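# Push office chair through self-closing door into yellow bay

## Task

Bring the office chair from its room, through the door that swings shut by itself, into the other room, and leave it in the bay marked with yellow tape so that all five wheels sit fully inside the tape and none rests on it. Before ending, the door must have closed. Either robot or both may do the work. At the end the robots must have released the chair and moved away from it, and the chair must stay in place without any robot holding it. If any robot has fallen over or is left leaning, the task fails.

## Robot and tools

Robots. Two identical Hello Robot Stretch 4 units, r1 and r2. Each has an omni-wheel base, a lift that slides up and down a mast, an arm that telescopes forward, a wrist with yaw, pitch and roll, and a two-finger gripper. Each is about 1.6 m tall, and its base rim lies within 0.23 m of the base origin. Each has four cameras: <name>_head_camera, <name>_head_left_camera, <name>_head_right_camera (fisheye) and <name>_wrist_camera.

Frames. The base frame sits on the floor under the base centre, with x forward, y left and z up. hand_pose is reported in this frame as a point between the open fingertips, and it may be slightly off. With all wrist joints at 0, the hand axes line up with the base axes. Odometry is the base frame as it was when the scene began. Every robot reports in its own frames, so only the images, lidar_m and wrist_depth_mm show where one robot is relative to the other.

execute_actions. Arguments: "actions", a list holding one action or none, and optional "cameras", a list of camera names. Leaving it out, passing null or passing ["all"] returns every camera; [] returns none. An action is an object keyed by "r1" and/or "r2". Under each key you can give:
- "base": exactly one of translate_m (straight drive, forward positive, -2 to 2 m), strafe_m (sideways, left positive, -2 to 2 m) or rotate_rad (turn in place, counter-clockwise seen from above is positive, -3.2 to 3.2 rad). These are offsets from where the base last measured itself in the most recent state report. They are not places to go to.
- "joints": absolute targets by name. lift_m 0 to 1.2 m; arm_m 0 to 0.55 m extension; wrist_yaw_rad -1.134 to 4.276 (0 points forward, positive turns left, 3.14 is folded back, and above 3.4 the arm may block it); wrist_pitch_rad -1.117 to 4.259 (0 is level, 1.57 points down); wrist_roll_rad -1.117 to 4.259 (positive turns clockwise when seen from behind the gripper); gripper_m -0.038 to 0.141 m fingertip gap, where values below 0 press the fingers together. A joint target outside its range is clipped and the result says so. Any other bad value or unknown key rejects the whole call, and nothing moves.
- "pace": "slow", "default", "fast" or "max". The base then reaches 0.1, 0.3, 0.4 or 0.6 m/s and 1, 2, 3 or 4 rad/s. With the lift above 0.2 m these caps drop further, down to 0.3 m/s and 1 rad/s at 1.2 m.
- "contact_limits": {"arm_m": 0 to 0.75}. This sets how hard the arm may push before it halts. The default is 0.5.
- "end_of_arm": "enable_torque", sent on its own. It revives wrist or gripper motors that shut off.
All motions in one action start together. A robot or joint you leave out may keep pushing toward its earlier target. No single action runs longer than 15 s. To unfold the wrist at the start, send lift_m 0.4 together with wrist_yaw_rad 0.

wait: {"seconds": 0 to 10}. Nothing new is commanded, and it returns the same report as an empty action. zoom_image: {"camera", "region": [x0, y0, x1, y1]} in pixels of that camera's latest full image, measured from its top-left corner, at most 504x504. finished_scene: {"scene": integer 1 or 2}. It ends the current scene for good and reports success.

Result lines. base_status and joint_status give how each commanded motion ended. "done" for the base means only that the wheels turned the commanded amount, slip included. "off_target" means it stopped short and may still be pushing. "contact_stop_at_<key>" means it hit something, and that part goes slack. "limit_stop_at_<name>" means a built-in limit stopped it; "limit_stop_at_tilt" means a lean over 6 degrees, after which lift, arm and wheels go limp, and "limit_stop_at_own_body" means self-collision. "torque_fault" means a wrist or gripper motor cut out and needs enable_torque. on_its_own reports what the call did not command; there, "held at" is a target, not a position. joint_positions, base_odometry (heading -3.142 to 3.142, left positive, counted from wheel turns only), turned_by_wheels and turned_by_imu (a gap over about 0.1 rad suggests a collision or slip), base_tilt in degrees (forward and right positive, with a fixed offset of up to about 1.5), and motor_effort in percent, signed toward higher joint values, with the peak in brackets. For wheel_0 to wheel_2, positive effort turns the base right. lidar_m gives 12 distances in 30-degree sectors: sector 1 ahead, 4 left, 7 behind, 10 right, going counter-clockwise. "-" means nothing seen, or something closer than 0.25 m. The lidar covers about 0.15 m up to robot height and can miss glass and thin legs. wrist_depth_mm is a 7x7 grid of depths in mm from the top left, 100 to 2000. "pictures" lists the cameras in the same order as the returned images.

Gripping. Close to a gap smaller than the object to squeeze it. A firm grip shows up in gripper effort; the position reading alone proves nothing. If the fingertips get stuck on a surface, raise the lift.

Cautions. Robots must never press into each other. Once bases touch, even a few mm more drives a hard press and ends the run. Two robots given the same drive can differ by about 3 cm per metre, which strains any shared load. Avoid turning or driving with over 1 kg held and arm_m above 0.2, especially at fast paces, and avoid steady high pushes with the gripper raised, since both can tip the robot. A level gripper holding more than about 2 kg faults the wrist. Avoid drops, slams and hard hits. At the end, open the gripper, back away, wait for the door to close, and confirm the chair rests inside the bay.

Each tool is called after "Request:" as name(argument=value, ...), one argument or row to a line, values as JSON.

## Session

Request:
execute_actions(
  actions=[],
)

Scene clock: 0.00 s.
r1.base_odometry: x=+0.000 y=+0.000 heading=+0.000 (m, m, rad; r1's odometry frame)
r1.turned_by_wheels: +0.000 (rad since the last result)
r1.turned_by_imu: +0.000 (rad since the last result)
r1.base_tilt: forward=-0.2 right=+1.2 (deg)
r1.lidar_m: 2.67 1.31 0.86 0.81 0.82 1.07 2.03 2.06 2.60 3.91 1.39 2.58
r1.base_status: not commanded
r1.joint_positions: lift_m=+0.148 arm_m=+0.001 wrist_yaw_rad=+3.212 wrist_pitch_rad=-0.002 wrist_roll_rad=-0.001 gripper_m=+0.057
r1.joint_status: not commanded
r1.motor_effort: lift_m=+19 arm_m=-1 wrist_yaw_rad=+0 wrist_pitch_rad=-6 wrist_roll_rad=-1 gripper_m=-2 wheel_0=+0 wheel_1=+0 wheel_2=+0 (%)
r1.hand_pose: x=-0.1220 y=+0.0669 z=+0.3272 quat_wxyz=(-0.035, +0.001, +0.000, +0.999) (m; r1's base frame)
r1.wrist_depth_mm: - - 138 - - 1537 1098 / - - 134 - - 1576 1078 / - - 129 262 - 1618 1098 / - 106 133 279 - 1661 1098 / 142 137 - - - 1661 1118 / 188 1430 1430 1537 208 1366 1118 / 186 976 539 946 878 820 878
r2.base_odometry: x=+0.000 y=+0.000 heading=+0.000 (m, m, rad; r2's odometry frame)
r2.turned_by_wheels: +0.000 (rad since the last result)
r2.turned_by_imu: +0.000 (rad since the last result)
r2.base_tilt: forward=-0.2 right=+0.1 (deg)
r2.lidar_m: 1.28 1.18 1.23 1.57 1.97 2.02 2.58 1.60 1.56 2.91 2.74 1.89
r2.base_status: not commanded
r2.joint_positions: lift_m=+0.159 arm_m=+0.000 wrist_yaw_rad=+3.126 wrist_pitch_rad=-0.005 wrist_roll_rad=+0.008 gripper_m=+0.057
r2.joint_status: not commanded
r2.motor_effort: lift_m=+19 arm_m=+0 wrist_yaw_rad=+1 wrist_pitch_rad=-8 wrist_roll_rad=+2 gripper_m=-4 wheel_0=+0 wheel_1=+0 wheel_2=+0 (%)
r2.hand_pose: x=-0.1164 y=+0.0920 z=+0.3382 quat_wxyz=(+0.008, +0.003, +0.004, +1.000) (m; r2's base frame)
r2.wrist_depth_mm: - 138 - - - - 1708 / - 117 157 - - - 1708 / - 123 169 - - - 1756 / 140 140 - - - - 1756 / 1576 - - - - 1983 1661 / 976 1118 199 1042 946 1098 1118 / 235 732 778 - 842 715 768
pictures: r1_head_camera, r1_head_left_camera, r1_head_right_camera, r1_wrist_camera, r2_head_camera, r2_head_left_camera, r2_head_right_camera, r2_wrist_camera
Images, in order (width x height): r1_head_camera 420x560, r1_head_left_camera 420x672, r1_head_right_camera 420x672, r1_wrist_camera 616x392, r2_head_camera 420x560, r2_head_left_camera 420x672, r2_head_right_camera 420x672, r2_wrist_camera 616x392.

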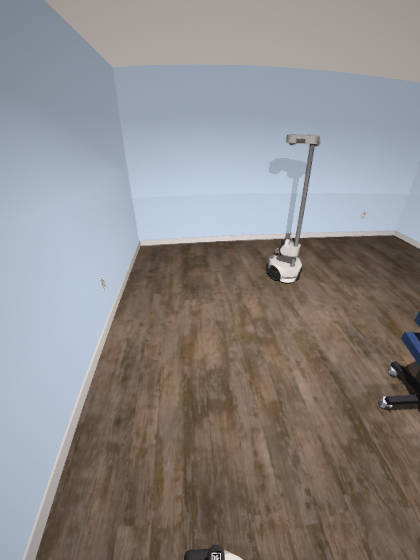

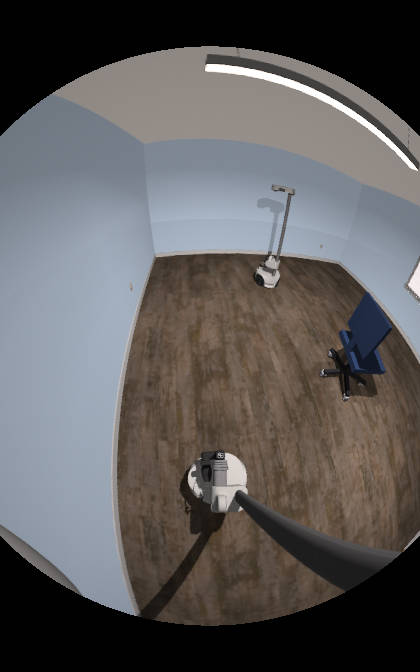

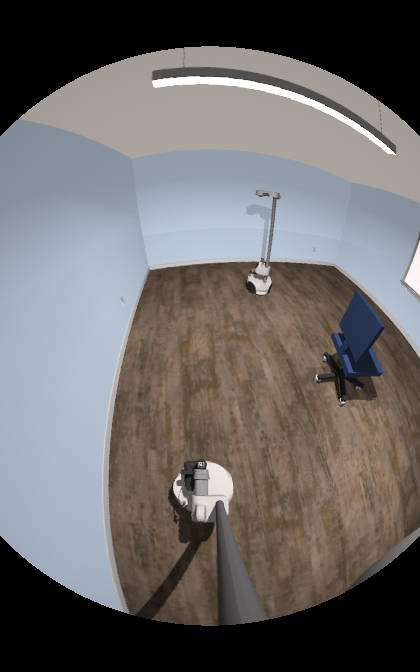

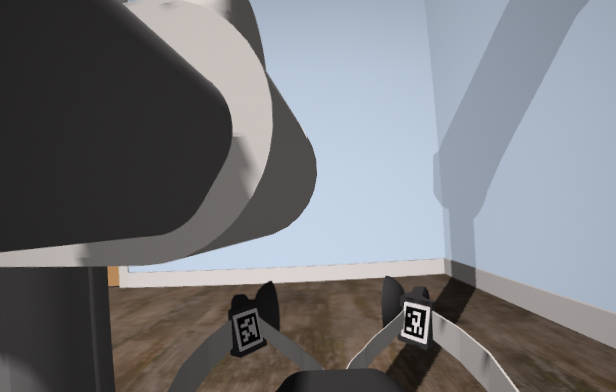

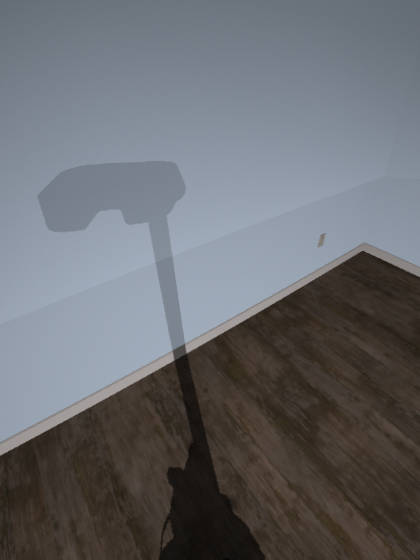

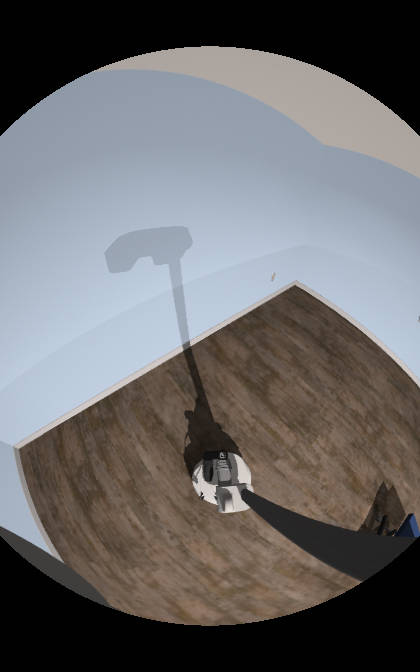

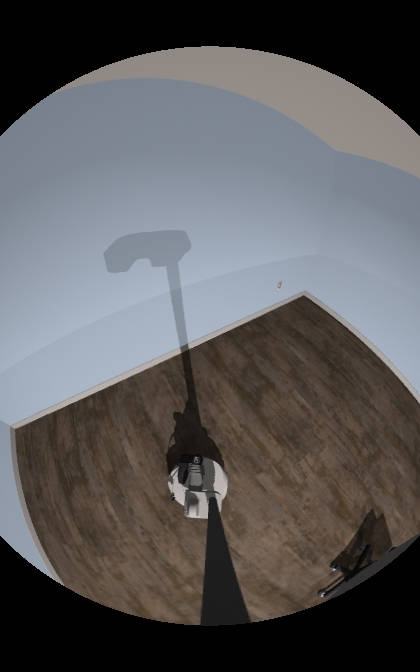

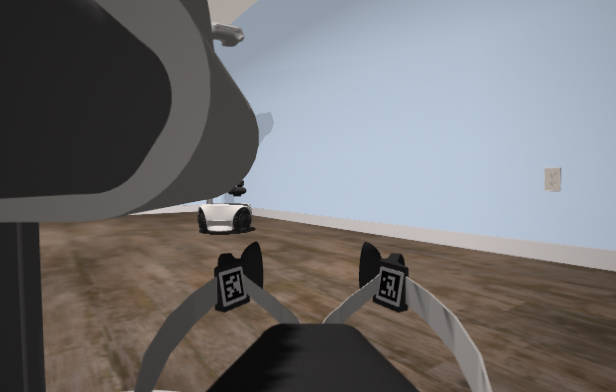

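Request:
execute_actions(
  actions=[
    {"r1":{"base":{"rotate_rad":-2.3},"pace":"fast"},"r2":{"base":{"rotate_rad":-2.5},"pace":"fast"}},
  ],
  cameras=["r1_head_camera","r1_head_left_camera","r2_head_camera","r2_head_left_camera"],
)

Scene clock: 4.10 s.
r1.base_odometry: x=+0.000 y=+0.000 heading=-2.300 (m, m, rad; r1's odometry frame)
r1.turned_by_wheels: -2.300 (rad since the last result)
r1.turned_by_imu: -2.326 (rad since the last result)
r1.base_tilt: forward=-0.2 right=+1.2 (deg)
r1.lidar_m: 2.27 3.65 1.39 1.43 2.59 1.98 1.00 0.81 0.79 0.92 1.50 2.03
r1.base_status: done
r1.joint_positions: lift_m=+0.148 arm_m=+0.001 wrist_yaw_rad=+3.212 wrist_pitch_rad=-0.002 wrist_roll_rad=-0.001 gripper_m=+0.057
r1.joint_status: not commanded
r1.motor_effort: lift_m=+19(19) arm_m=-1(1) wrist_yaw_rad=+1(0) wrist_pitch_rad=-6(6) wrist_roll_rad=+0(0) gripper_m=-1(2) wheel_0=+2(13) wheel_1=+2(14) wheel_2=+3(12) (%)
r1.hand_pose: x=-0.1219 y=+0.0670 z=+0.3272 quat_wxyz=(-0.035, +0.001, +0.000, +0.999) (m; r1's base frame)
r1.wrist_depth_mm: - - 138 1397 1808 - - / - - 135 1366 1756 - - / - - 129 262 1708 - - / - 106 133 282 1708 - - / 142 138 1025 1336 1708 - - / 189 891 991 1281 208 1366 1255 / 186 866 539 931 866 809 866
r2.base_odometry: x=+0.000 y=+0.000 heading=-2.500 (m, m, rad; r2's odometry frame)
r2.turned_by_wheels: -2.500 (rad since the last result)
r2.turned_by_imu: -2.446 (rad since the last result)
r2.base_tilt: forward=-0.2 right=+0.1 (deg)
r2.lidar_m: 1.54 1.70 2.83 2.75 1.67 1.24 1.19 1.27 1.83 1.97 2.10 2.58
r2.base_status: done
r2.joint_positions: lift_m=+0.159 arm_m=+0.000 wrist_yaw_rad=+3.126 wrist_pitch_rad=-0.005 wrist_roll_rad=+0.008 gripper_m=+0.057
r2.joint_status: not commanded
r2.motor_effort: lift_m=+19(19) arm_m=+0(0) wrist_yaw_rad=+1(1) wrist_pitch_rad=-9(5) wrist_roll_rad=+0(1) gripper_m=-3(4) wheel_0=+1(7) wheel_1=+0(9) wheel_2=+0(10) (%)
r2.hand_pose: x=-0.1164 y=+0.0920 z=+0.3382 quat_wxyz=(+0.008, +0.003, +0.004, +1.000) (m; r2's base frame)
r2.wrist_depth_mm: - 138 1366 1308 1336 1308 1308 / - 117 158 1308 1336 1336 1308 / - 124 169 1336 1336 1336 1308 / 140 141 1366 1366 1336 1366 1308 / 1366 1366 1336 1336 1366 1336 1366 / 946 1160 200 1060 976 1118 1118 / 235 732 788 - 831 723 768
pictures: r1_head_camera, r1_head_left_camera, r2_head_camera, r2_head_left_camera
Images, in order (width x height): r1_head_camera 420x560, r1_head_left_camera 420x672, r2_head_camera 420x560, r2_head_left_camera 420x672.

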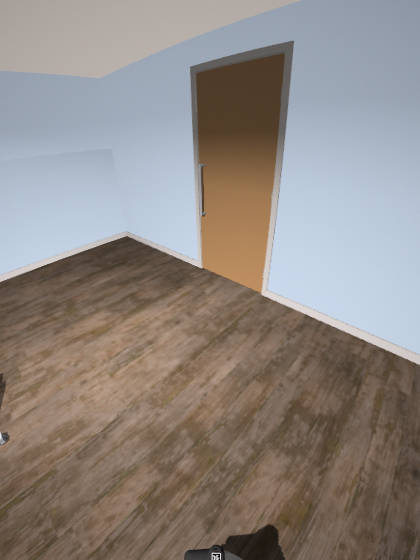

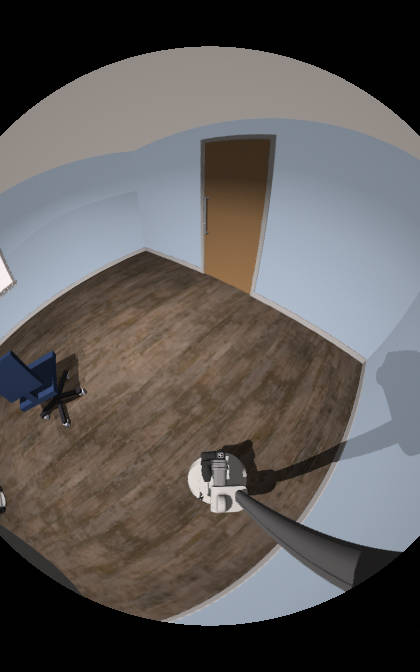

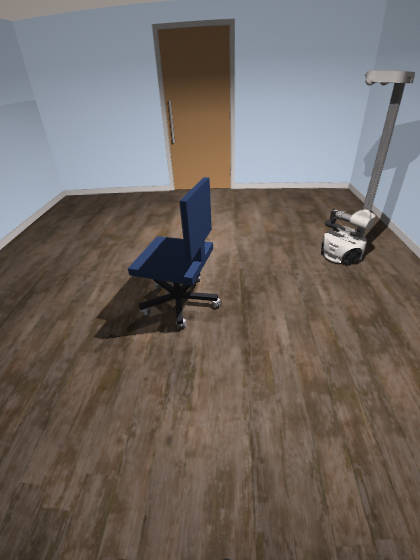

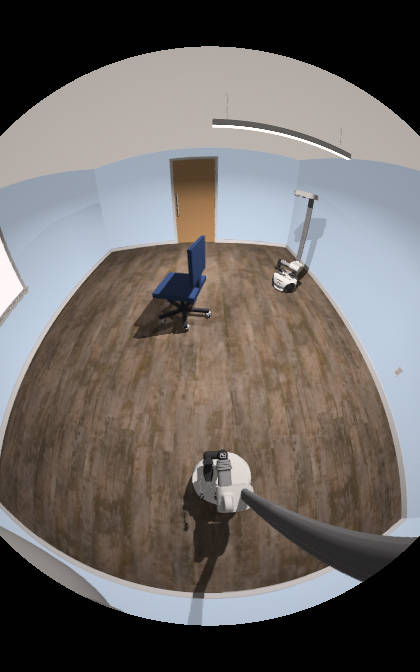

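Request:
zoom_image(
  camera="r1_head_camera",
  region=[170, 30, 310, 310],
)

Region (170, 30, 310, 310) of r1_head_camera's 420x560 image, scaled by 1.800, with more detail than that image has.

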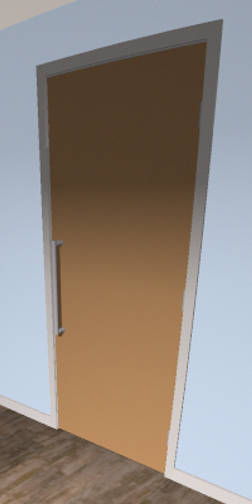

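Request:
execute_actions(
  actions=[
    {"r1":{"base":{"translate_m":1.6},"pace":"max"},"r2":{"base":{"translate_m":0.7},"joints":{"lift_m":0.4,"wrist_yaw_rad":0,"gripper_m":0.14},"pace":"max"}},
  ],
  cameras=["r2_head_camera","r2_wrist_camera"],
)

Request:
execute_actions(
  actions=[
    {"r1":{"base":{"rotate_rad":-0.71},"joints":{"lift_m":0.6,"wrist_yaw_rad":0,"gripper_m":0.12},"pace":"fast"},"r2":{"joints":{"lift_m":0.15},"pace":"fast"}},
  ],
)

Scene clock: 24.07 s.
r1.base_odometry: x=-1.065 y=-1.194 heading=-2.299 (m, m, rad; r1's odometry frame)
r1.turned_by_wheels: +0.000 (rad since the last result)
r1.turned_by_imu: -0.006 (rad since the last result)
r1.base_tilt: forward=+0.0 right=+1.2 (deg)
r1.lidar_m: 0.92 1.47 2.85 3.19 1.70 2.68 2.32 1.88 1.86 1.02 0.81 0.79
r1.base_status: done
r1.joint_positions: lift_m=+0.148 arm_m=+0.001 wrist_yaw_rad=+3.212 wrist_pitch_rad=-0.002 wrist_roll_rad=-0.001 gripper_m=+0.057
r1.joint_status: not commanded
r1.motor_effort: lift_m=+19(19) arm_m=-1(1) wrist_yaw_rad=+0(0) wrist_pitch_rad=-6(6) wrist_roll_rad=+0(0) gripper_m=+0(0) wheel_0=+1(10) wheel_1=+2(10) wheel_2=+1(19) (%)
r1.hand_pose: x=-0.1219 y=+0.0669 z=+0.3272 quat_wxyz=(-0.035, +0.001, +0.000, +0.999) (m; r1's base frame)
r1.wrist_depth_mm: - - 138 - - - - / - - 135 - - - - / - - 129 263 - - - / - 106 133 282 - - - / 142 137 - - - - - / 189 1464 1430 1537 208 1366 1281 / 186 991 535 946 866 809 866
r2.base_odometry: x=-0.561 y=-0.419 heading=-2.500 (m, m, rad; r2's odometry frame)
r2.turned_by_wheels: +0.000 (rad since the last result)
r2.turned_by_imu: +0.001 (rad since the last result)
r2.base_tilt: forward=-0.3 right=+0.1 (deg)
r2.lidar_m: 0.87 0.89 2.73 2.69 2.61 1.96 1.88 2.03 2.09 1.99 2.09 2.96
r2.base_status: done
r2.joint_positions: lift_m=+0.400 arm_m=+0.000 wrist_yaw_rad=+0.000 wrist_pitch_rad=-0.005 wrist_roll_rad=+0.008 gripper_m=+0.140
r2.joint_status: all done
r2.motor_effort: lift_m=+21(25) arm_m=+0(0) wrist_yaw_rad=-1(6) wrist_pitch_rad=-6(4) wrist_roll_rad=+1(1) gripper_m=-2(6) wheel_0=+0(8) wheel_1=+0(7) wheel_2=+0(16) (%)
r2.hand_pose: x=+0.4591 y=-0.0873 z=+0.5794 quat_wxyz=(+1.000, +0.004, -0.002, +0.000) (m; r2's base frame)
r2.wrist_depth_mm: - - 866 - - - - / - - 809 - - - - / - - 820 - - - - / - - 866 - - - - / 820 820 878 - - - - / 1708 931 1537 166 1499 1499 1756 / 1229 1078 1160 - 1336 1229 1255
pictures: r2_head_camera, r2_wrist_camera
Images, in order (width x height): r2_head_camera 420x560, r2_wrist_camera 616x392.

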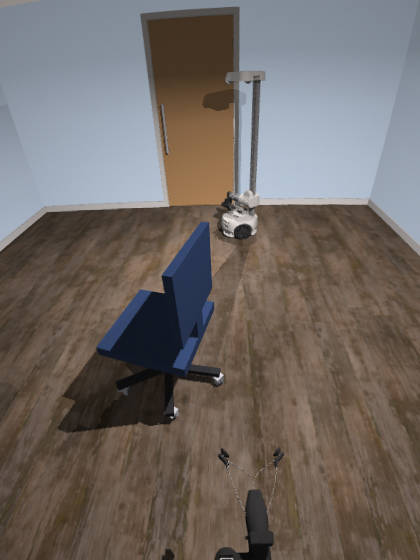

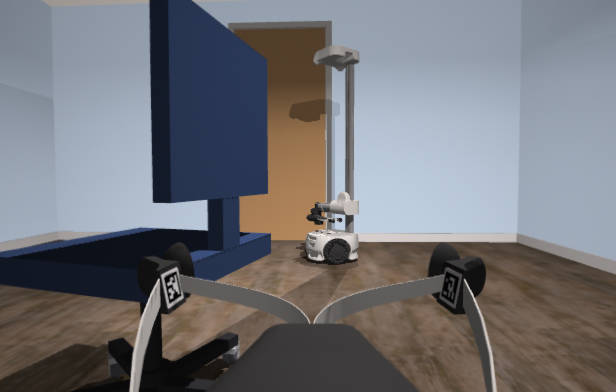

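Scene clock: 26.47 s.
r1.base_odometry: x=-1.065 y=-1.194 heading=-3.009 (m, m, rad; r1's odometry frame)
r1.turned_by_wheels: -0.709 (rad since the last result)
r1.turned_by_imu: -0.718 (rad since the last result)
r1.base_tilt: forward=-0.2 right=+1.2 (deg)
r1.lidar_m: 0.81 0.83 1.14 2.87 3.00 1.74 1.75 2.66 1.94 1.86 1.19 0.86
r1.base_status: done
r1.joint_positions: lift_m=+0.600 arm_m=+0.001 wrist_yaw_rad=+0.000 wrist_pitch_rad=-0.002 wrist_roll_rad=-0.001 gripper_m=+0.120
r1.joint_status: all done
r1.motor_effort: lift_m=+22(25) arm_m=+0(0) wrist_yaw_rad=-1(7) wrist_pitch_rad=-6(6) wrist_roll_rad=+0(0) gripper_m=+2(3) wheel_0=+1(9) wheel_1=+2(13) wheel_2=+5(12) (%)
r1.hand_pose: x=+0.4605 y=-0.0873 z=+0.7786 quat_wxyz=(+1.000, +0.000, -0.001, +0.000) (m; r1's base frame)
r1.wrist_depth_mm: 640 627 621 621 609 603 597 / 634 634 621 615 603 603 597 / 634 621 615 603 597 597 585 / 621 615 609 609 597 591 585 / 621 615 609 603 597 585 580 / 621 609 591 597 597 211 574 / 615 603 597 163 585 574 580
r2.base_odometry: x=-0.561 y=-0.419 heading=-2.500 (m, m, rad; r2's odometry frame)
r2.turned_by_wheels: +0.000 (rad since the last result)
r2.turned_by_imu: +0.001 (rad since the last result)
r2.base_tilt: forward=-0.2 right=+0.2 (deg)
r2.lidar_m: 0.88 0.89 2.77 2.68 2.59 1.95 1.89 2.03 2.10 2.00 2.11 2.99
r2.base_status: not commanded
r2.joint_positions: lift_m=+0.150 arm_m=+0.000 wrist_yaw_rad=+0.000 wrist_pitch_rad=-0.005 wrist_roll_rad=+0.008 gripper_m=+0.140
r2.joint_status: all done
r2.motor_effort: lift_m=+14(19) arm_m=+0(0) wrist_yaw_rad=+1(0) wrist_pitch_rad=-6(5) wrist_roll_rad=+1(2) gripper_m=+0(1) wheel_0=+0(0) wheel_1=+0(0) wheel_2=+0(0) (%)
r2.hand_pose: x=+0.4591 y=-0.0874 z=+0.3300 quat_wxyz=(+1.000, +0.004, -0.003, +0.000) (m; r2's base frame)
r2.wrist_depth_mm: - - 798 - - - - / - - 866 - - - - / 723 661 866 - - - - / - - - - - - - / 1983 1708 1921 1983 1921 1863 1921 / 931 788 904 167 917 946 1078 / 741 668 759 - 788 741 750
pictures: r1_head_camera, r1_head_left_camera, r1_head_right_camera, r1_wrist_camera, r2_head_camera, r2_head_left_camera, r2_head_right_camera, r2_wrist_camera
Images, in order (width x height): r1_head_camera 420x560, r1_head_left_camera 420x672, r1_head_right_camera 420x672, r1_wrist_camera 616x392, r2_head_camera 420x560, r2_head_left_camera 420x672, r2_head_right_camera 420x672, r2_wrist_camera 616x392.

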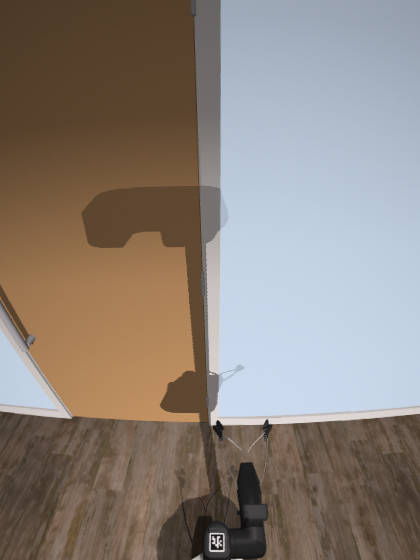

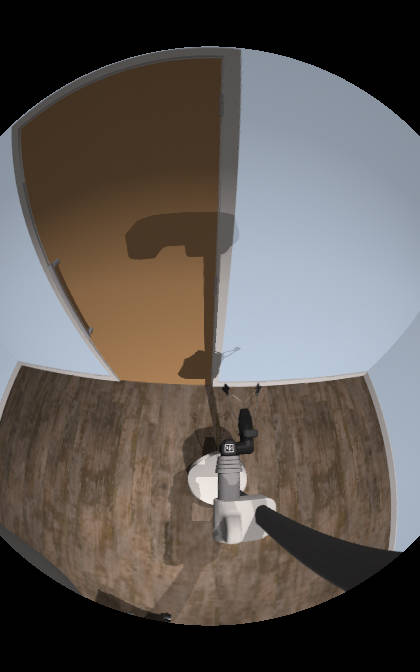

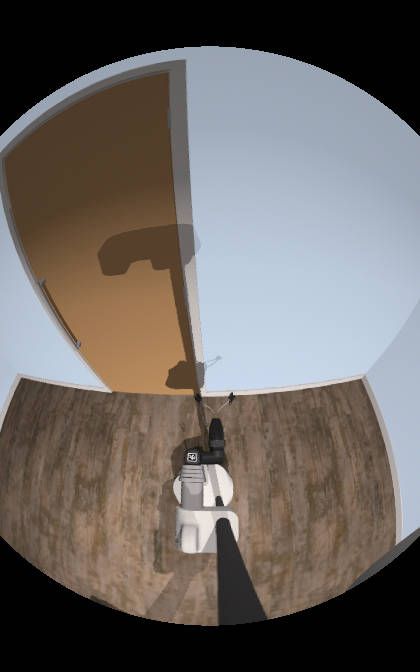

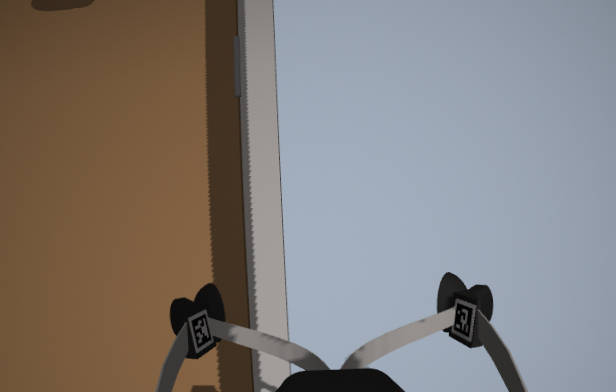

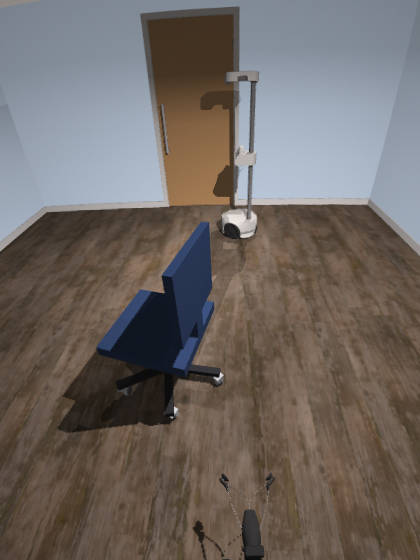

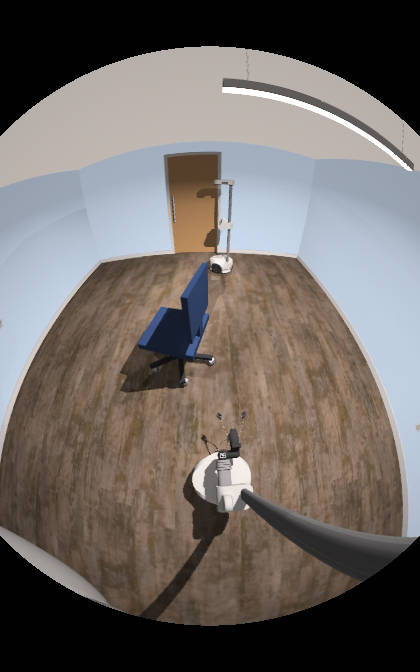

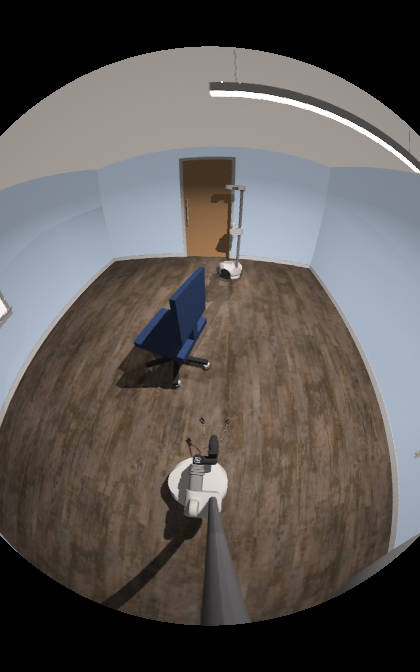

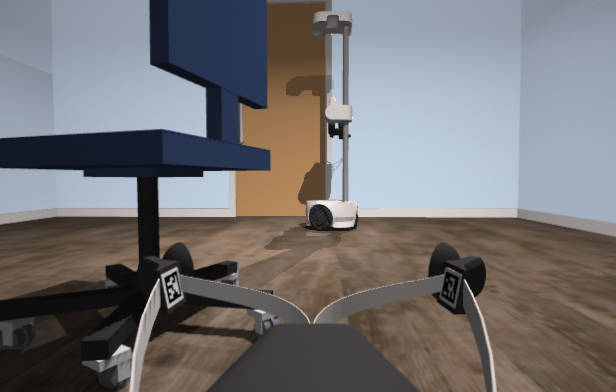

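Request:
execute_actions(
  actions=[
    {"r1":{"base":{"strafe_m":1.0},"joints":{"lift_m":0.62},"pace":"max"},"r2":{"base":{"strafe_m":0.42},"joints":{"lift_m":0.08,"arm_m":0.15},"pace":"fast"}},
  ],
  cameras=["r1_head_camera","r1_wrist_camera","r2_head_camera","r2_wrist_camera"],
)

Scene clock: 33.80 s.
r1.base_odometry: x=-0.933 y=-2.185 heading=-3.008 (m, m, rad; r1's odometry frame)
r1.turned_by_wheels: +0.000 (rad since the last result)
r1.turned_by_imu: -0.001 (rad since the last result)
r1.base_tilt: forward=-0.1 right=+1.2 (deg)
r1.lidar_m: 0.75 0.85 1.17 1.86 1.94 2.64 1.68 1.73 3.00 2.86 1.17 0.83
r1.base_status: done
r1.joint_positions: lift_m=+0.620 arm_m=+0.001 wrist_yaw_rad=+0.000 wrist_pitch_rad=-0.002 wrist_roll_rad=-0.001 gripper_m=+0.120
r1.joint_status: all done
r1.motor_effort: lift_m=+22(26) arm_m=-1(1) wrist_yaw_rad=+0(1) wrist_pitch_rad=-6(6) wrist_roll_rad=+0(0) gripper_m=-3(1) wheel_0=+2(15) wheel_1=+1(16) wheel_2=+0(3) (%)
r1.hand_pose: x=+0.4605 y=-0.0874 z=+0.7986 quat_wxyz=(+1.000, +0.000, -0.001, +0.000) (m; r1's base frame)
r1.wrist_depth_mm: 640 621 615 603 603 597 591 / 634 615 615 597 603 591 580 / 621 621 597 597 597 585 585 / 609 609 603 580 585 585 574 / 615 609 603 591 585 585 580 / 615 603 591 591 585 210 569 / 603 603 591 163 580 574 569
r2.base_odometry: x=-0.309 y=-0.756 heading=-2.500 (m, m, rad; r2's odometry frame)
r2.turned_by_wheels: +0.000 (rad since the last result)
r2.turned_by_imu: +0.002 (rad since the last result)
r2.base_tilt: forward=-0.2 right=+0.1 (deg)
r2.lidar_m: 0.81 3.15 2.33 2.25 2.42 1.96 1.87 2.03 2.50 2.43 2.59 0.90
r2.base_status: done
r2.joint_positions: lift_m=+0.080 arm_m=+0.148 wrist_yaw_rad=+0.000 wrist_pitch_rad=-0.005 wrist_roll_rad=+0.008 gripper_m=+0.140
r2.joint_status: all done
r2.motor_effort: lift_m=+14(15) arm_m=+9(9) wrist_yaw_rad=-1(2) wrist_pitch_rad=-7(3) wrist_roll_rad=+1(2) gripper_m=+0(2) wheel_0=+3(12) wheel_1=-1(11) wheel_2=-1(2) (%)
r2.hand_pose: x=+0.6077 y=-0.0874 z=+0.2600 quat_wxyz=(+1.000, +0.004, -0.002, +0.000) (m; r2's base frame)
r2.wrist_depth_mm: - - - - - - - / - - 574 535 496 - - / - - - 732 931 - - / - - - - - - - / 1618 1576 1618 904 1576 1537 1537 / 878 820 676 166 759 750 878 / 609 609 609 - 654 609 603
pictures: r1_head_camera, r1_wrist_camera, r2_head_camera, r2_wrist_camera
Images, in order (width x height): r1_head_camera 420x560, r1_wrist_camera 616x392, r2_head_camera 420x560, r2_wrist_camera 616x392.

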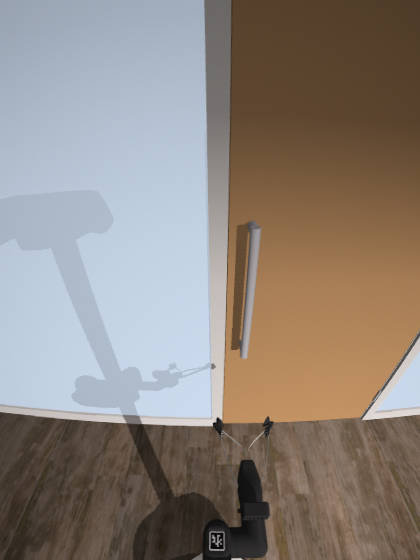

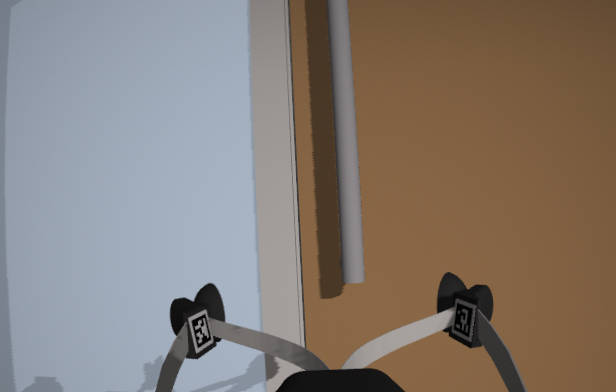

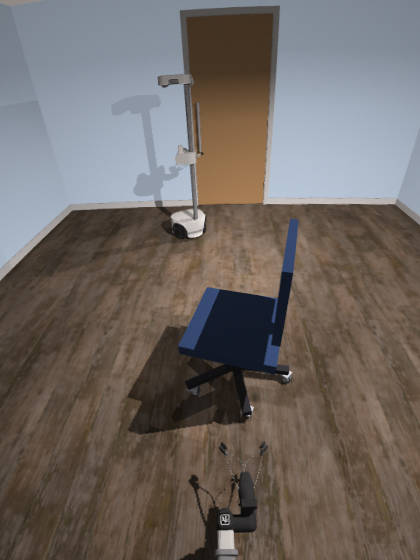

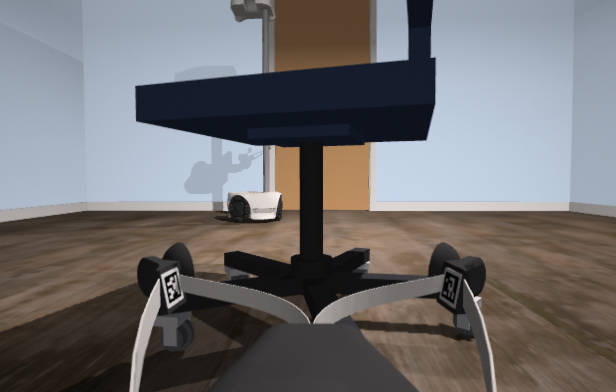

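Request:
execute_actions(
  actions=[
    {"r1":{"base":{"strafe_m":-0.03},"joints":{"lift_m":0.68,"arm_m":0.2,"gripper_m":0.09}},"r2":{"base":{"translate_m":0.36},"joints":{"arm_m":0.2}}},
  ],
  cameras=["r1_head_camera","r1_wrist_camera","r2_head_camera","r2_wrist_camera"],
)

Scene clock: 41.50 s.
r1.base_odometry: x=-0.937 y=-2.155 heading=-3.008 (m, m, rad; r1's odometry frame)
r1.turned_by_wheels: +0.000 (rad since the last result)
r1.turned_by_imu: -0.002 (rad since the last result)
r1.base_tilt: forward=-0.1 right=+1.2 (deg)
r1.lidar_m: 0.73 0.83 1.16 1.88 1.96 2.65 1.67 1.75 2.94 2.82 1.16 0.85
r1.base_status: done
r1.joint_positions: lift_m=+0.680 arm_m=+0.199 wrist_yaw_rad=+0.000 wrist_pitch_rad=-0.002 wrist_roll_rad=-0.001 gripper_m=+0.090
r1.joint_status: all done
r1.motor_effort: lift_m=+23(24) arm_m=+6(6) wrist_yaw_rad=+0(1) wrist_pitch_rad=-6(5) wrist_roll_rad=+0(0) gripper_m=-1(1) wheel_0=+2(7) wheel_1=-3(10) wheel_2=+0(1) (%)
r1.hand_pose: x=+0.6584 y=-0.0874 z=+0.8585 quat_wxyz=(+1.000, +0.000, -0.001, +0.000) (m; r1's base frame)
r1.wrist_depth_mm: 421 413 397 399 399 397 392 / 418 413 394 399 397 392 389 / 413 407 394 397 394 392 387 / 407 404 387 397 392 389 384 / 407 404 387 392 392 384 382 / 404 397 382 389 389 384 382 / 402 397 379 309 384 382 379
r2.base_odometry: x=-0.598 y=-0.971 heading=-2.500 (m, m, rad; r2's odometry frame)
r2.turned_by_wheels: +0.000 (rad since the last result)
r2.turned_by_imu: +0.002 (rad since the last result)
r2.base_tilt: forward=-0.2 right=+0.1 (deg)
r2.lidar_m: 0.51 0.66 2.31 2.23 2.41 2.29 2.22 2.39 2.53 2.45 2.58 0.52
r2.base_status: done
r2.joint_positions: lift_m=+0.080 arm_m=+0.198 wrist_yaw_rad=+0.000 wrist_pitch_rad=-0.005 wrist_roll_rad=+0.008 gripper_m=+0.140
r2.joint_status: all done
r2.motor_effort: lift_m=+14(14) arm_m=+9(13) wrist_yaw_rad=+0(1) wrist_pitch_rad=-6(6) wrist_roll_rad=+2(1) gripper_m=-1(1) wheel_0=+2(5) wheel_1=+1(5) wheel_2=+1(9) (%)
r2.hand_pose: x=+0.6577 y=-0.0874 z=+0.2600 quat_wxyz=(+1.000, +0.004, -0.002, +0.000) (m; r2's base frame)
r2.wrist_depth_mm: 233 235 236 236 236 237 236 / - 375 300 300 336 377 - / - - - 351 - - - / - - - 357 - - - / 1618 1576 1576 359 1576 1618 1537 / 891 820 530 166 574 741 866 / 609 609 554 - 615 609 603
pictures: r1_head_camera, r1_wrist_camera, r2_head_camera, r2_wrist_camera
Images, in order (width x height): r1_head_camera 420x560, r1_wrist_camera 616x392, r2_head_camera 420x560, r2_wrist_camera 616x392.

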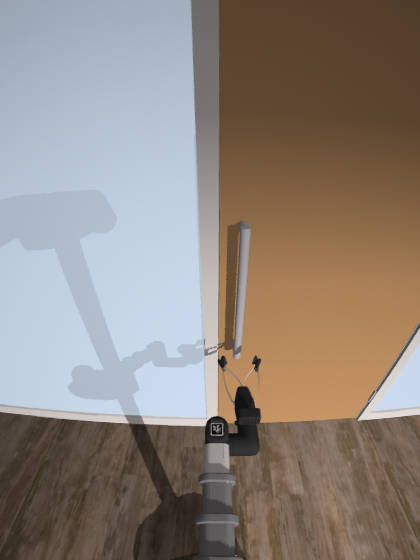

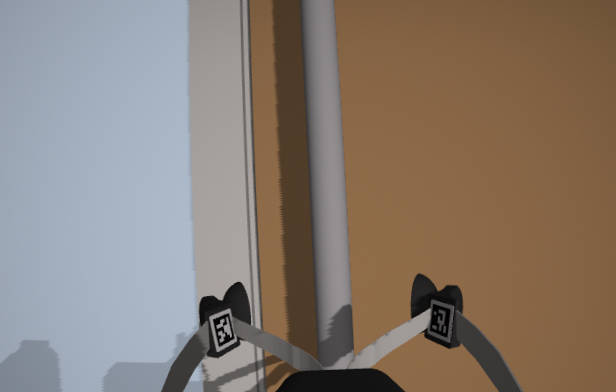

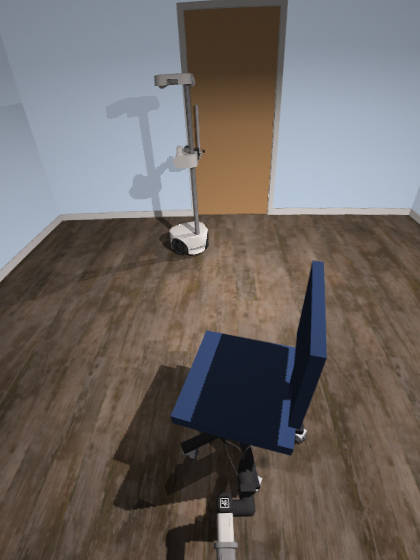

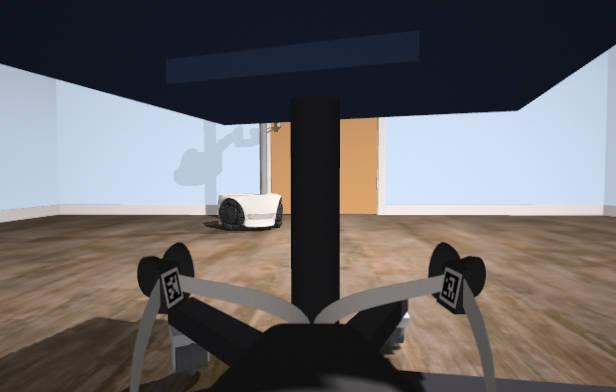

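Request:
execute_actions(
  actions=[
    {"r1":{"base":{"translate_m":0.11}},"r2":{"base":{"translate_m":0.17}}},
  ],
  cameras=["r1_wrist_camera","r2_wrist_camera"],
)

Request:
execute_actions(
  actions=[
    {"r1":{"joints":{"gripper_m":0.0}},"r2":{"joints":{"gripper_m":0.0}}},
  ],
  cameras=["r1_head_camera","r1_wrist_camera","r2_head_camera","r2_wrist_camera"],
)

Scene clock: 46.40 s.
r1.base_odometry: x=-1.045 y=-2.170 heading=-3.008 (m, m, rad; r1's odometry frame)
r1.turned_by_wheels: +0.000 (rad since the last result)
r1.turned_by_imu: -0.002 (rad since the last result)
r1.base_tilt: forward=-0.1 right=+1.2 (deg)
r1.lidar_m: 0.64 0.72 1.00 1.88 1.98 2.70 1.75 1.88 2.95 2.81 1.00 0.73
r1.base_status: done
r1.joint_positions: lift_m=+0.680 arm_m=+0.199 wrist_yaw_rad=+0.000 wrist_pitch_rad=-0.002 wrist_roll_rad=-0.001 gripper_m=+0.090
r1.joint_status: not commanded
r1.motor_effort: lift_m=+23(23) arm_m=+5(6) wrist_yaw_rad=+0(0) wrist_pitch_rad=-6(6) wrist_roll_rad=+0(0) gripper_m=+0(1) wheel_0=+4(10) wheel_1=+5(9) wheel_2=-4(13) (%)
r1.hand_pose: x=+0.6585 y=-0.0874 z=+0.8585 quat_wxyz=(+1.000, +0.000, -0.001, +0.000) (m; r1's base frame)
r1.wrist_depth_mm: 301 297 293 215 287 283 282 / 298 294 290 211 286 282 279 / 296 294 289 207 285 281 278 / 294 290 286 207 283 278 277 / 291 290 282 208 279 277 274 / 291 287 271 210 277 276 273 / 289 285 270 199 274 272 271
r2.base_odometry: x=-0.734 y=-1.073 heading=-2.499 (m, m, rad; r2's odometry frame)
r2.turned_by_wheels: +0.000 (rad since the last result)
r2.turned_by_imu: +0.001 (rad since the last result)
r2.base_tilt: forward=-0.2 right=+0.1 (deg)
r2.lidar_m: 0.38 0.46 2.31 2.24 2.40 2.49 2.40 2.56 2.56 2.46 2.58 0.35
r2.base_status: done
r2.joint_positions: lift_m=+0.080 arm_m=+0.198 wrist_yaw_rad=+0.000 wrist_pitch_rad=-0.005 wrist_roll_rad=+0.008 gripper_m=+0.140
r2.joint_status: not commanded
r2.motor_effort: lift_m=+14(14) arm_m=+9(10) wrist_yaw_rad=+2(0) wrist_pitch_rad=-5(6) wrist_roll_rad=+1(2) gripper_m=-2(1) wheel_0=+1(6) wheel_1=+1(5) wheel_2=+0(11) (%)
r2.hand_pose: x=+0.6577 y=-0.0874 z=+0.2600 quat_wxyz=(+1.000, +0.004, -0.002, +0.000) (m; r2's base frame)
r2.wrist_depth_mm: 234 188 187 174 189 188 235 / - 375 375 176 377 375 - / - - - 177 - - - / - - - 178 - - - / 1618 1576 1576 180 1366 1537 1576 / 891 820 759 166 750 732 866 / 603 427 615 - 424 609 609
pictures: r1_wrist_camera, r2_wrist_camera
Images, in order (width x height): r1_wrist_camera 616x392, r2_wrist_camera 616x392.

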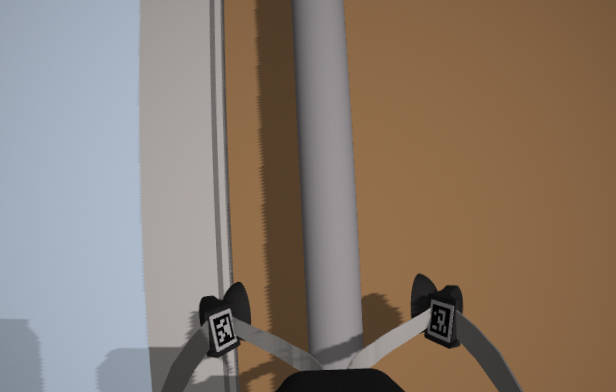

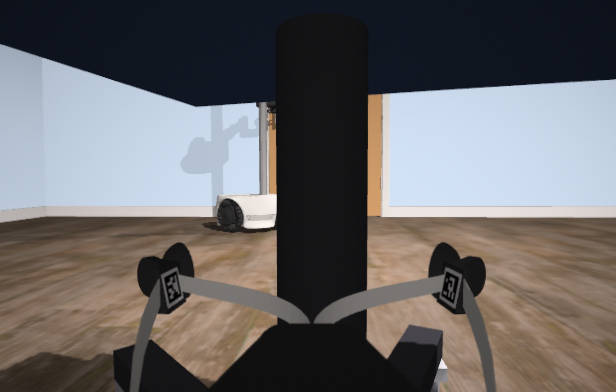

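Scene clock: 48.77 s.
r1.base_odometry: x=-1.045 y=-2.170 heading=-3.008 (m, m, rad; r1's odometry frame)
r1.turned_by_wheels: +0.000 (rad since the last result)
r1.turned_by_imu: -0.001 (rad since the last result)
r1.base_tilt: forward=-0.1 right=+1.2 (deg)
r1.lidar_m: 0.61 0.72 0.99 1.88 1.99 2.69 1.80 1.89 2.93 2.82 1.02 0.74
r1.base_status: not commanded
r1.joint_positions: lift_m=+0.680 arm_m=+0.200 wrist_yaw_rad=-0.001 wrist_pitch_rad=-0.002 wrist_roll_rad=-0.001 gripper_m=+0.000
r1.joint_status: all done
r1.motor_effort: lift_m=+23(23) arm_m=+3(5) wrist_yaw_rad=+4(9) wrist_pitch_rad=-6(6) wrist_roll_rad=+0(0) gripper_m=-16(17) wheel_0=+3(4) wheel_1=+5(5) wheel_2=-4(4) (%)
r1.hand_pose: x=+0.6588 y=-0.0878 z=+0.8585 quat_wxyz=(+1.000, +0.000, -0.001, -0.001) (m; r1's base frame)
r1.wrist_depth_mm: 300 294 283 204 281 278 276 / 298 293 282 204 279 276 274 / 296 291 281 201 278 273 273 / 291 289 278 198 276 272 270 / 290 289 276 199 272 272 270 / 289 285 272 195 199 271 268 / 287 285 177 191 233 158 266
r2.base_odometry: x=-0.734 y=-1.073 heading=-2.500 (m, m, rad; r2's odometry frame)
r2.turned_by_wheels: -0.001 (rad since the last result)
r2.turned_by_imu: +0.000 (rad since the last result)
r2.base_tilt: forward=-0.2 right=+0.1 (deg)
r2.lidar_m: 0.36 0.41 2.29 2.25 2.37 2.47 2.39 2.58 2.55 2.46 2.59 0.32
r2.base_status: not commanded
r2.joint_positions: lift_m=+0.080 arm_m=+0.199 wrist_yaw_rad=+0.002 wrist_pitch_rad=-0.005 wrist_roll_rad=+0.008 gripper_m=+0.001
r2.joint_status: all done
r2.motor_effort: lift_m=+14(14) arm_m=+5(10) wrist_yaw_rad=-7(8) wrist_pitch_rad=-5(7) wrist_roll_rad=+1(1) gripper_m=-21(21) wheel_0=-5(5) wheel_1=-1(1) wheel_2=+1(1) (%)
r2.hand_pose: x=+0.6587 y=-0.0868 z=+0.2599 quat_wxyz=(+1.000, +0.004, -0.002, +0.001) (m; r2's base frame)
r2.wrist_depth_mm: 233 187 189 159 189 189 235 / - 379 375 160 379 - - / - - - 161 - - - / - - - 162 - - - / 1537 1618 1576 163 1576 1576 1576 / 878 878 190 163 187 878 878 / 603 399 615 - 427 569 603
pictures: r1_head_camera, r1_wrist_camera, r2_head_camera, r2_wrist_camera
Images, in order (width x height): r1_head_camera 420x560, r1_wrist_camera 616x392, r2_head_camera 420x560, r2_wrist_camera 616x392.

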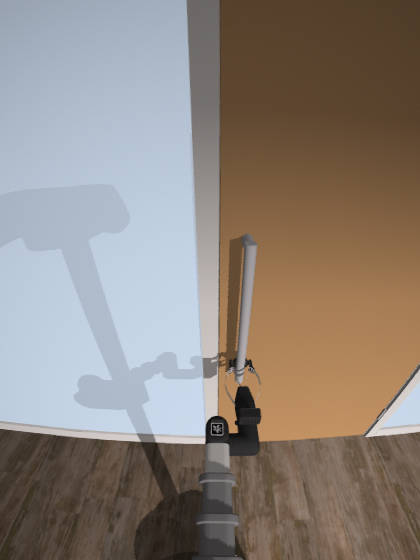

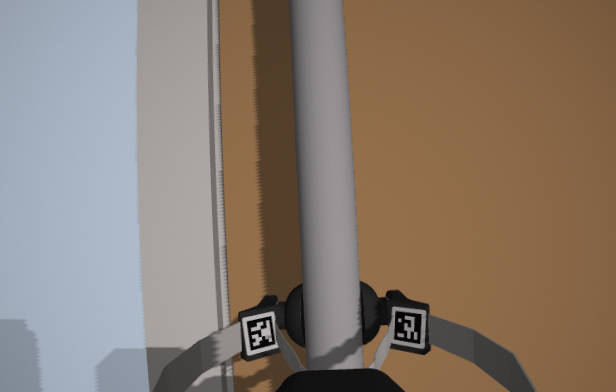

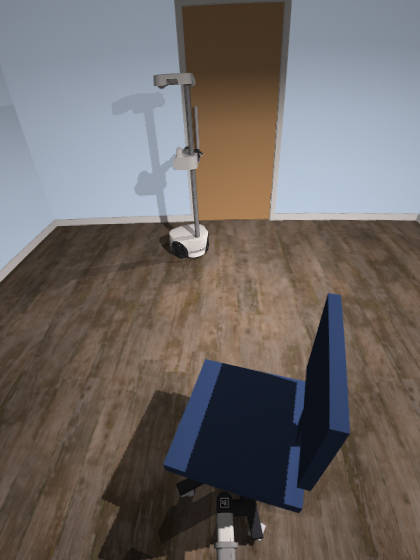

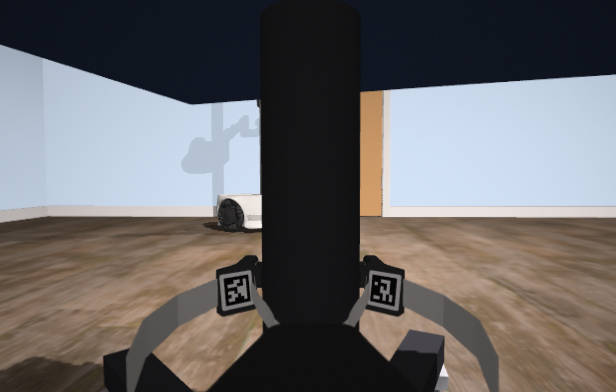

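Request:
execute_actions(
  actions=[
    {"r1":{"base":{"translate_m":-0.15},"joints":{"gripper_m":-0.015}},"r2":{"joints":{"gripper_m":-0.01}}},
  ],
  cameras=["r1_head_camera","r1_wrist_camera"],
)

Scene clock: 64.67 s.
r1.base_odometry: x=-0.897 y=-2.150 heading=-3.011 (m, m, rad; r1's odometry frame)
r1.turned_by_wheels: -0.003 (rad since the last result)
r1.turned_by_imu: -0.007 (rad since the last result)
r1.base_tilt: forward=-0.1 right=+1.2 (deg)
r1.lidar_m: 0.60 0.88 1.19 1.89 1.94 2.67 1.64 1.73 2.96 2.84 1.25 0.74
r1.base_status: done
r1.joint_positions: lift_m=+0.680 arm_m=+0.200 wrist_yaw_rad=-0.021 wrist_pitch_rad=-0.002 wrist_roll_rad=-0.001 gripper_m=-0.014
r1.joint_status: all done
r1.on_its_own: wrist_yaw_rad is at rest, and its effort (+61) is outside its rest range (-13 to +13)
r1.motor_effort: lift_m=+23(23) arm_m=+0(3) wrist_yaw_rad=+61(65) wrist_pitch_rad=-7(7) wrist_roll_rad=+0(0) gripper_m=-20(22) wheel_0=-23(23) wheel_1=-11(14) wheel_2=-7(15) (%)
r1.hand_pose: x=+0.6574 y=-0.0935 z=+0.8584 quat_wxyz=(+1.000, +0.000, -0.001, -0.011) (m; r1's base frame)
r1.wrist_depth_mm: 449 449 262 264 283 300 314 / 445 445 259 260 282 297 312 / 439 439 257 257 278 294 310 / 439 439 255 258 276 291 307 / 433 433 254 257 273 290 304 / 436 436 251 187 185 285 301 / 433 433 166 182 181 222 -
r2.base_odometry: x=-0.734 y=-1.073 heading=-2.500 (m, m, rad; r2's odometry frame)
r2.turned_by_wheels: +0.000 (rad since the last result)
r2.turned_by_imu: +0.001 (rad since the last result)
r2.base_tilt: forward=-0.2 right=+0.1 (deg)
r2.lidar_m: 0.35 0.43 2.29 2.24 2.40 2.49 2.40 2.56 2.53 2.45 2.61 0.31
r2.base_status: not commanded
r2.joint_positions: lift_m=+0.080 arm_m=+0.199 wrist_yaw_rad=+0.003 wrist_pitch_rad=-0.005 wrist_roll_rad=+0.008 gripper_m=-0.009
r2.joint_status: all done
r2.motor_effort: lift_m=+14(14) arm_m=+5(5) wrist_yaw_rad=-10(10) wrist_pitch_rad=-6(7) wrist_roll_rad=+1(1) gripper_m=-24(22) wheel_0=-4(5) wheel_1=-1(2) wheel_2=+1(1) (%)
r2.hand_pose: x=+0.6587 y=-0.0865 z=+0.2599 quat_wxyz=(+1.000, +0.004, -0.002, +0.002) (m; r2's base frame)
r2.wrist_depth_mm: 234 188 188 156 188 189 236 / - 377 377 157 379 - - / - - - 159 - - - / - - - 160 - - - / 1576 1537 1576 161 1537 1576 1537 / 866 878 190 160 185 878 891 / 615 399 609 - 427 569 615
pictures: r1_head_camera, r1_wrist_camera
Images, in order (width x height): r1_head_camera 420x560, r1_wrist_camera 616x392.

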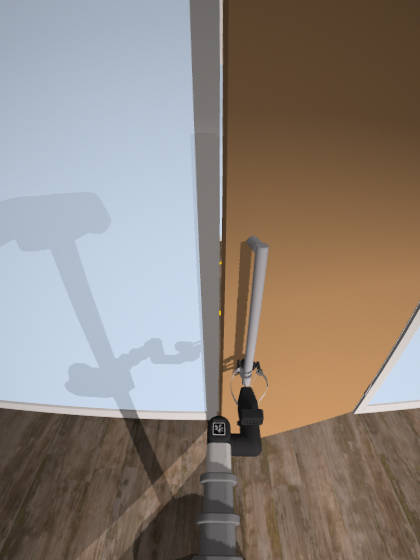

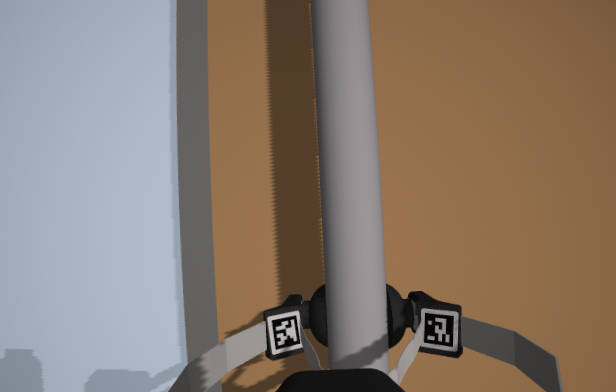

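Request:
execute_actions(
  actions=[
    {"r1":{"base":{"strafe_m":-0.12},"joints":{"arm_m":0.0}}},
  ],
  cameras=["r1_head_camera","r1_wrist_camera"],
)

Scene clock: 71.07 s.
r1.base_odometry: x=-0.913 y=-2.031 heading=-3.012 (m, m, rad; r1's odometry frame)
r1.turned_by_wheels: +0.000 (rad since the last result)
r1.turned_by_imu: -0.016 (rad since the last result)
r1.base_tilt: forward=-0.1 right=+1.3 (deg)
r1.lidar_m: 0.39 0.87 1.20 2.00 2.05 2.80 1.62 1.72 2.86 2.72 1.26 0.53
r1.base_status: done
r1.joint_positions: lift_m=+0.680 arm_m=+0.002 wrist_yaw_rad=-0.004 wrist_pitch_rad=-0.002 wrist_roll_rad=-0.001 gripper_m=-0.015
r1.joint_status: all done
r1.motor_effort: lift_m=+23(22) arm_m=-3(9) wrist_yaw_rad=+10(60) wrist_pitch_rad=-6(9) wrist_roll_rad=+0(1) gripper_m=-11(24) wheel_0=-5(18) wheel_1=-1(20) wheel_2=+1(7) (%)
r1.hand_pose: x=+0.4606 y=-0.0884 z=+0.8585 quat_wxyz=(+1.000, +0.000, -0.001, -0.002) (m; r1's base frame)
r1.wrist_depth_mm: 668 661 227 169 294 345 404 / 654 654 225 168 289 342 402 / 654 654 223 168 286 334 387 / 647 647 220 168 282 327 384 / 647 634 219 169 279 325 375 / 640 640 216 170 177 322 375 / 640 634 168 163 172 152 366
r2.base_odometry: x=-0.734 y=-1.073 heading=-2.500 (m, m, rad; r2's odometry frame)
r2.turned_by_wheels: +0.000 (rad since the last result)
r2.turned_by_imu: +0.002 (rad since the last result)
r2.base_tilt: forward=-0.2 right=+0.2 (deg)
r2.lidar_m: 0.35 0.44 2.31 2.23 2.39 2.46 2.41 2.56 2.52 2.46 2.58 0.33
r2.base_status: not commanded
r2.joint_positions: lift_m=+0.080 arm_m=+0.199 wrist_yaw_rad=+0.003 wrist_pitch_rad=-0.005 wrist_roll_rad=+0.008 gripper_m=-0.009
r2.joint_status: not commanded
r2.motor_effort: lift_m=+15(14) arm_m=+5(5) wrist_yaw_rad=-9(8) wrist_pitch_rad=-6(7) wrist_roll_rad=+2(2) gripper_m=-23(22) wheel_0=-5(4) wheel_1=-1(1) wheel_2=+1(1) (%)
r2.hand_pose: x=+0.6587 y=-0.0865 z=+0.2599 quat_wxyz=(+1.000, +0.004, -0.002, +0.002) (m; r2's base frame)
r2.wrist_depth_mm: 233 188 189 156 190 189 236 / - 379 379 157 377 - - / - - - 158 - - - / - - - 160 - - - / 1537 1576 1576 160 1537 1576 1499 / 891 866 189 160 187 866 866 / 603 397 615 - 427 569 603
pictures: r1_head_camera, r1_wrist_camera
Images, in order (width x height): r1_head_camera 420x560, r1_wrist_camera 616x392.

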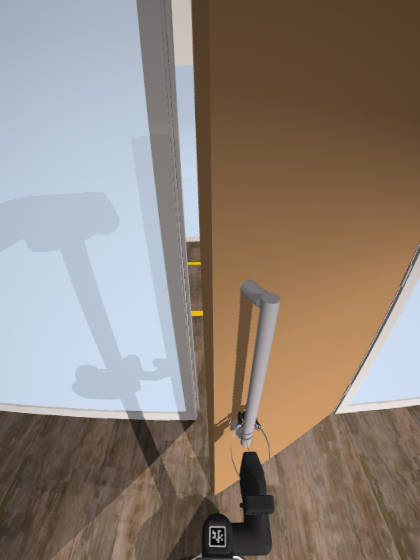

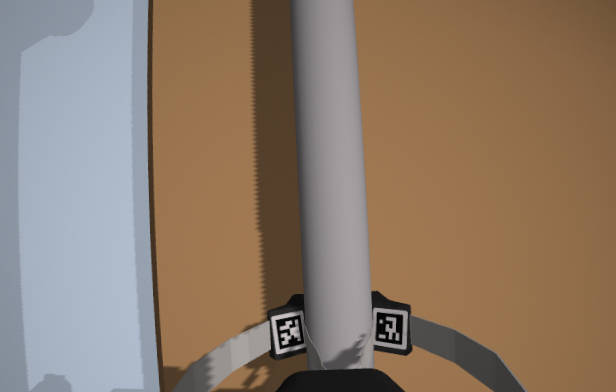

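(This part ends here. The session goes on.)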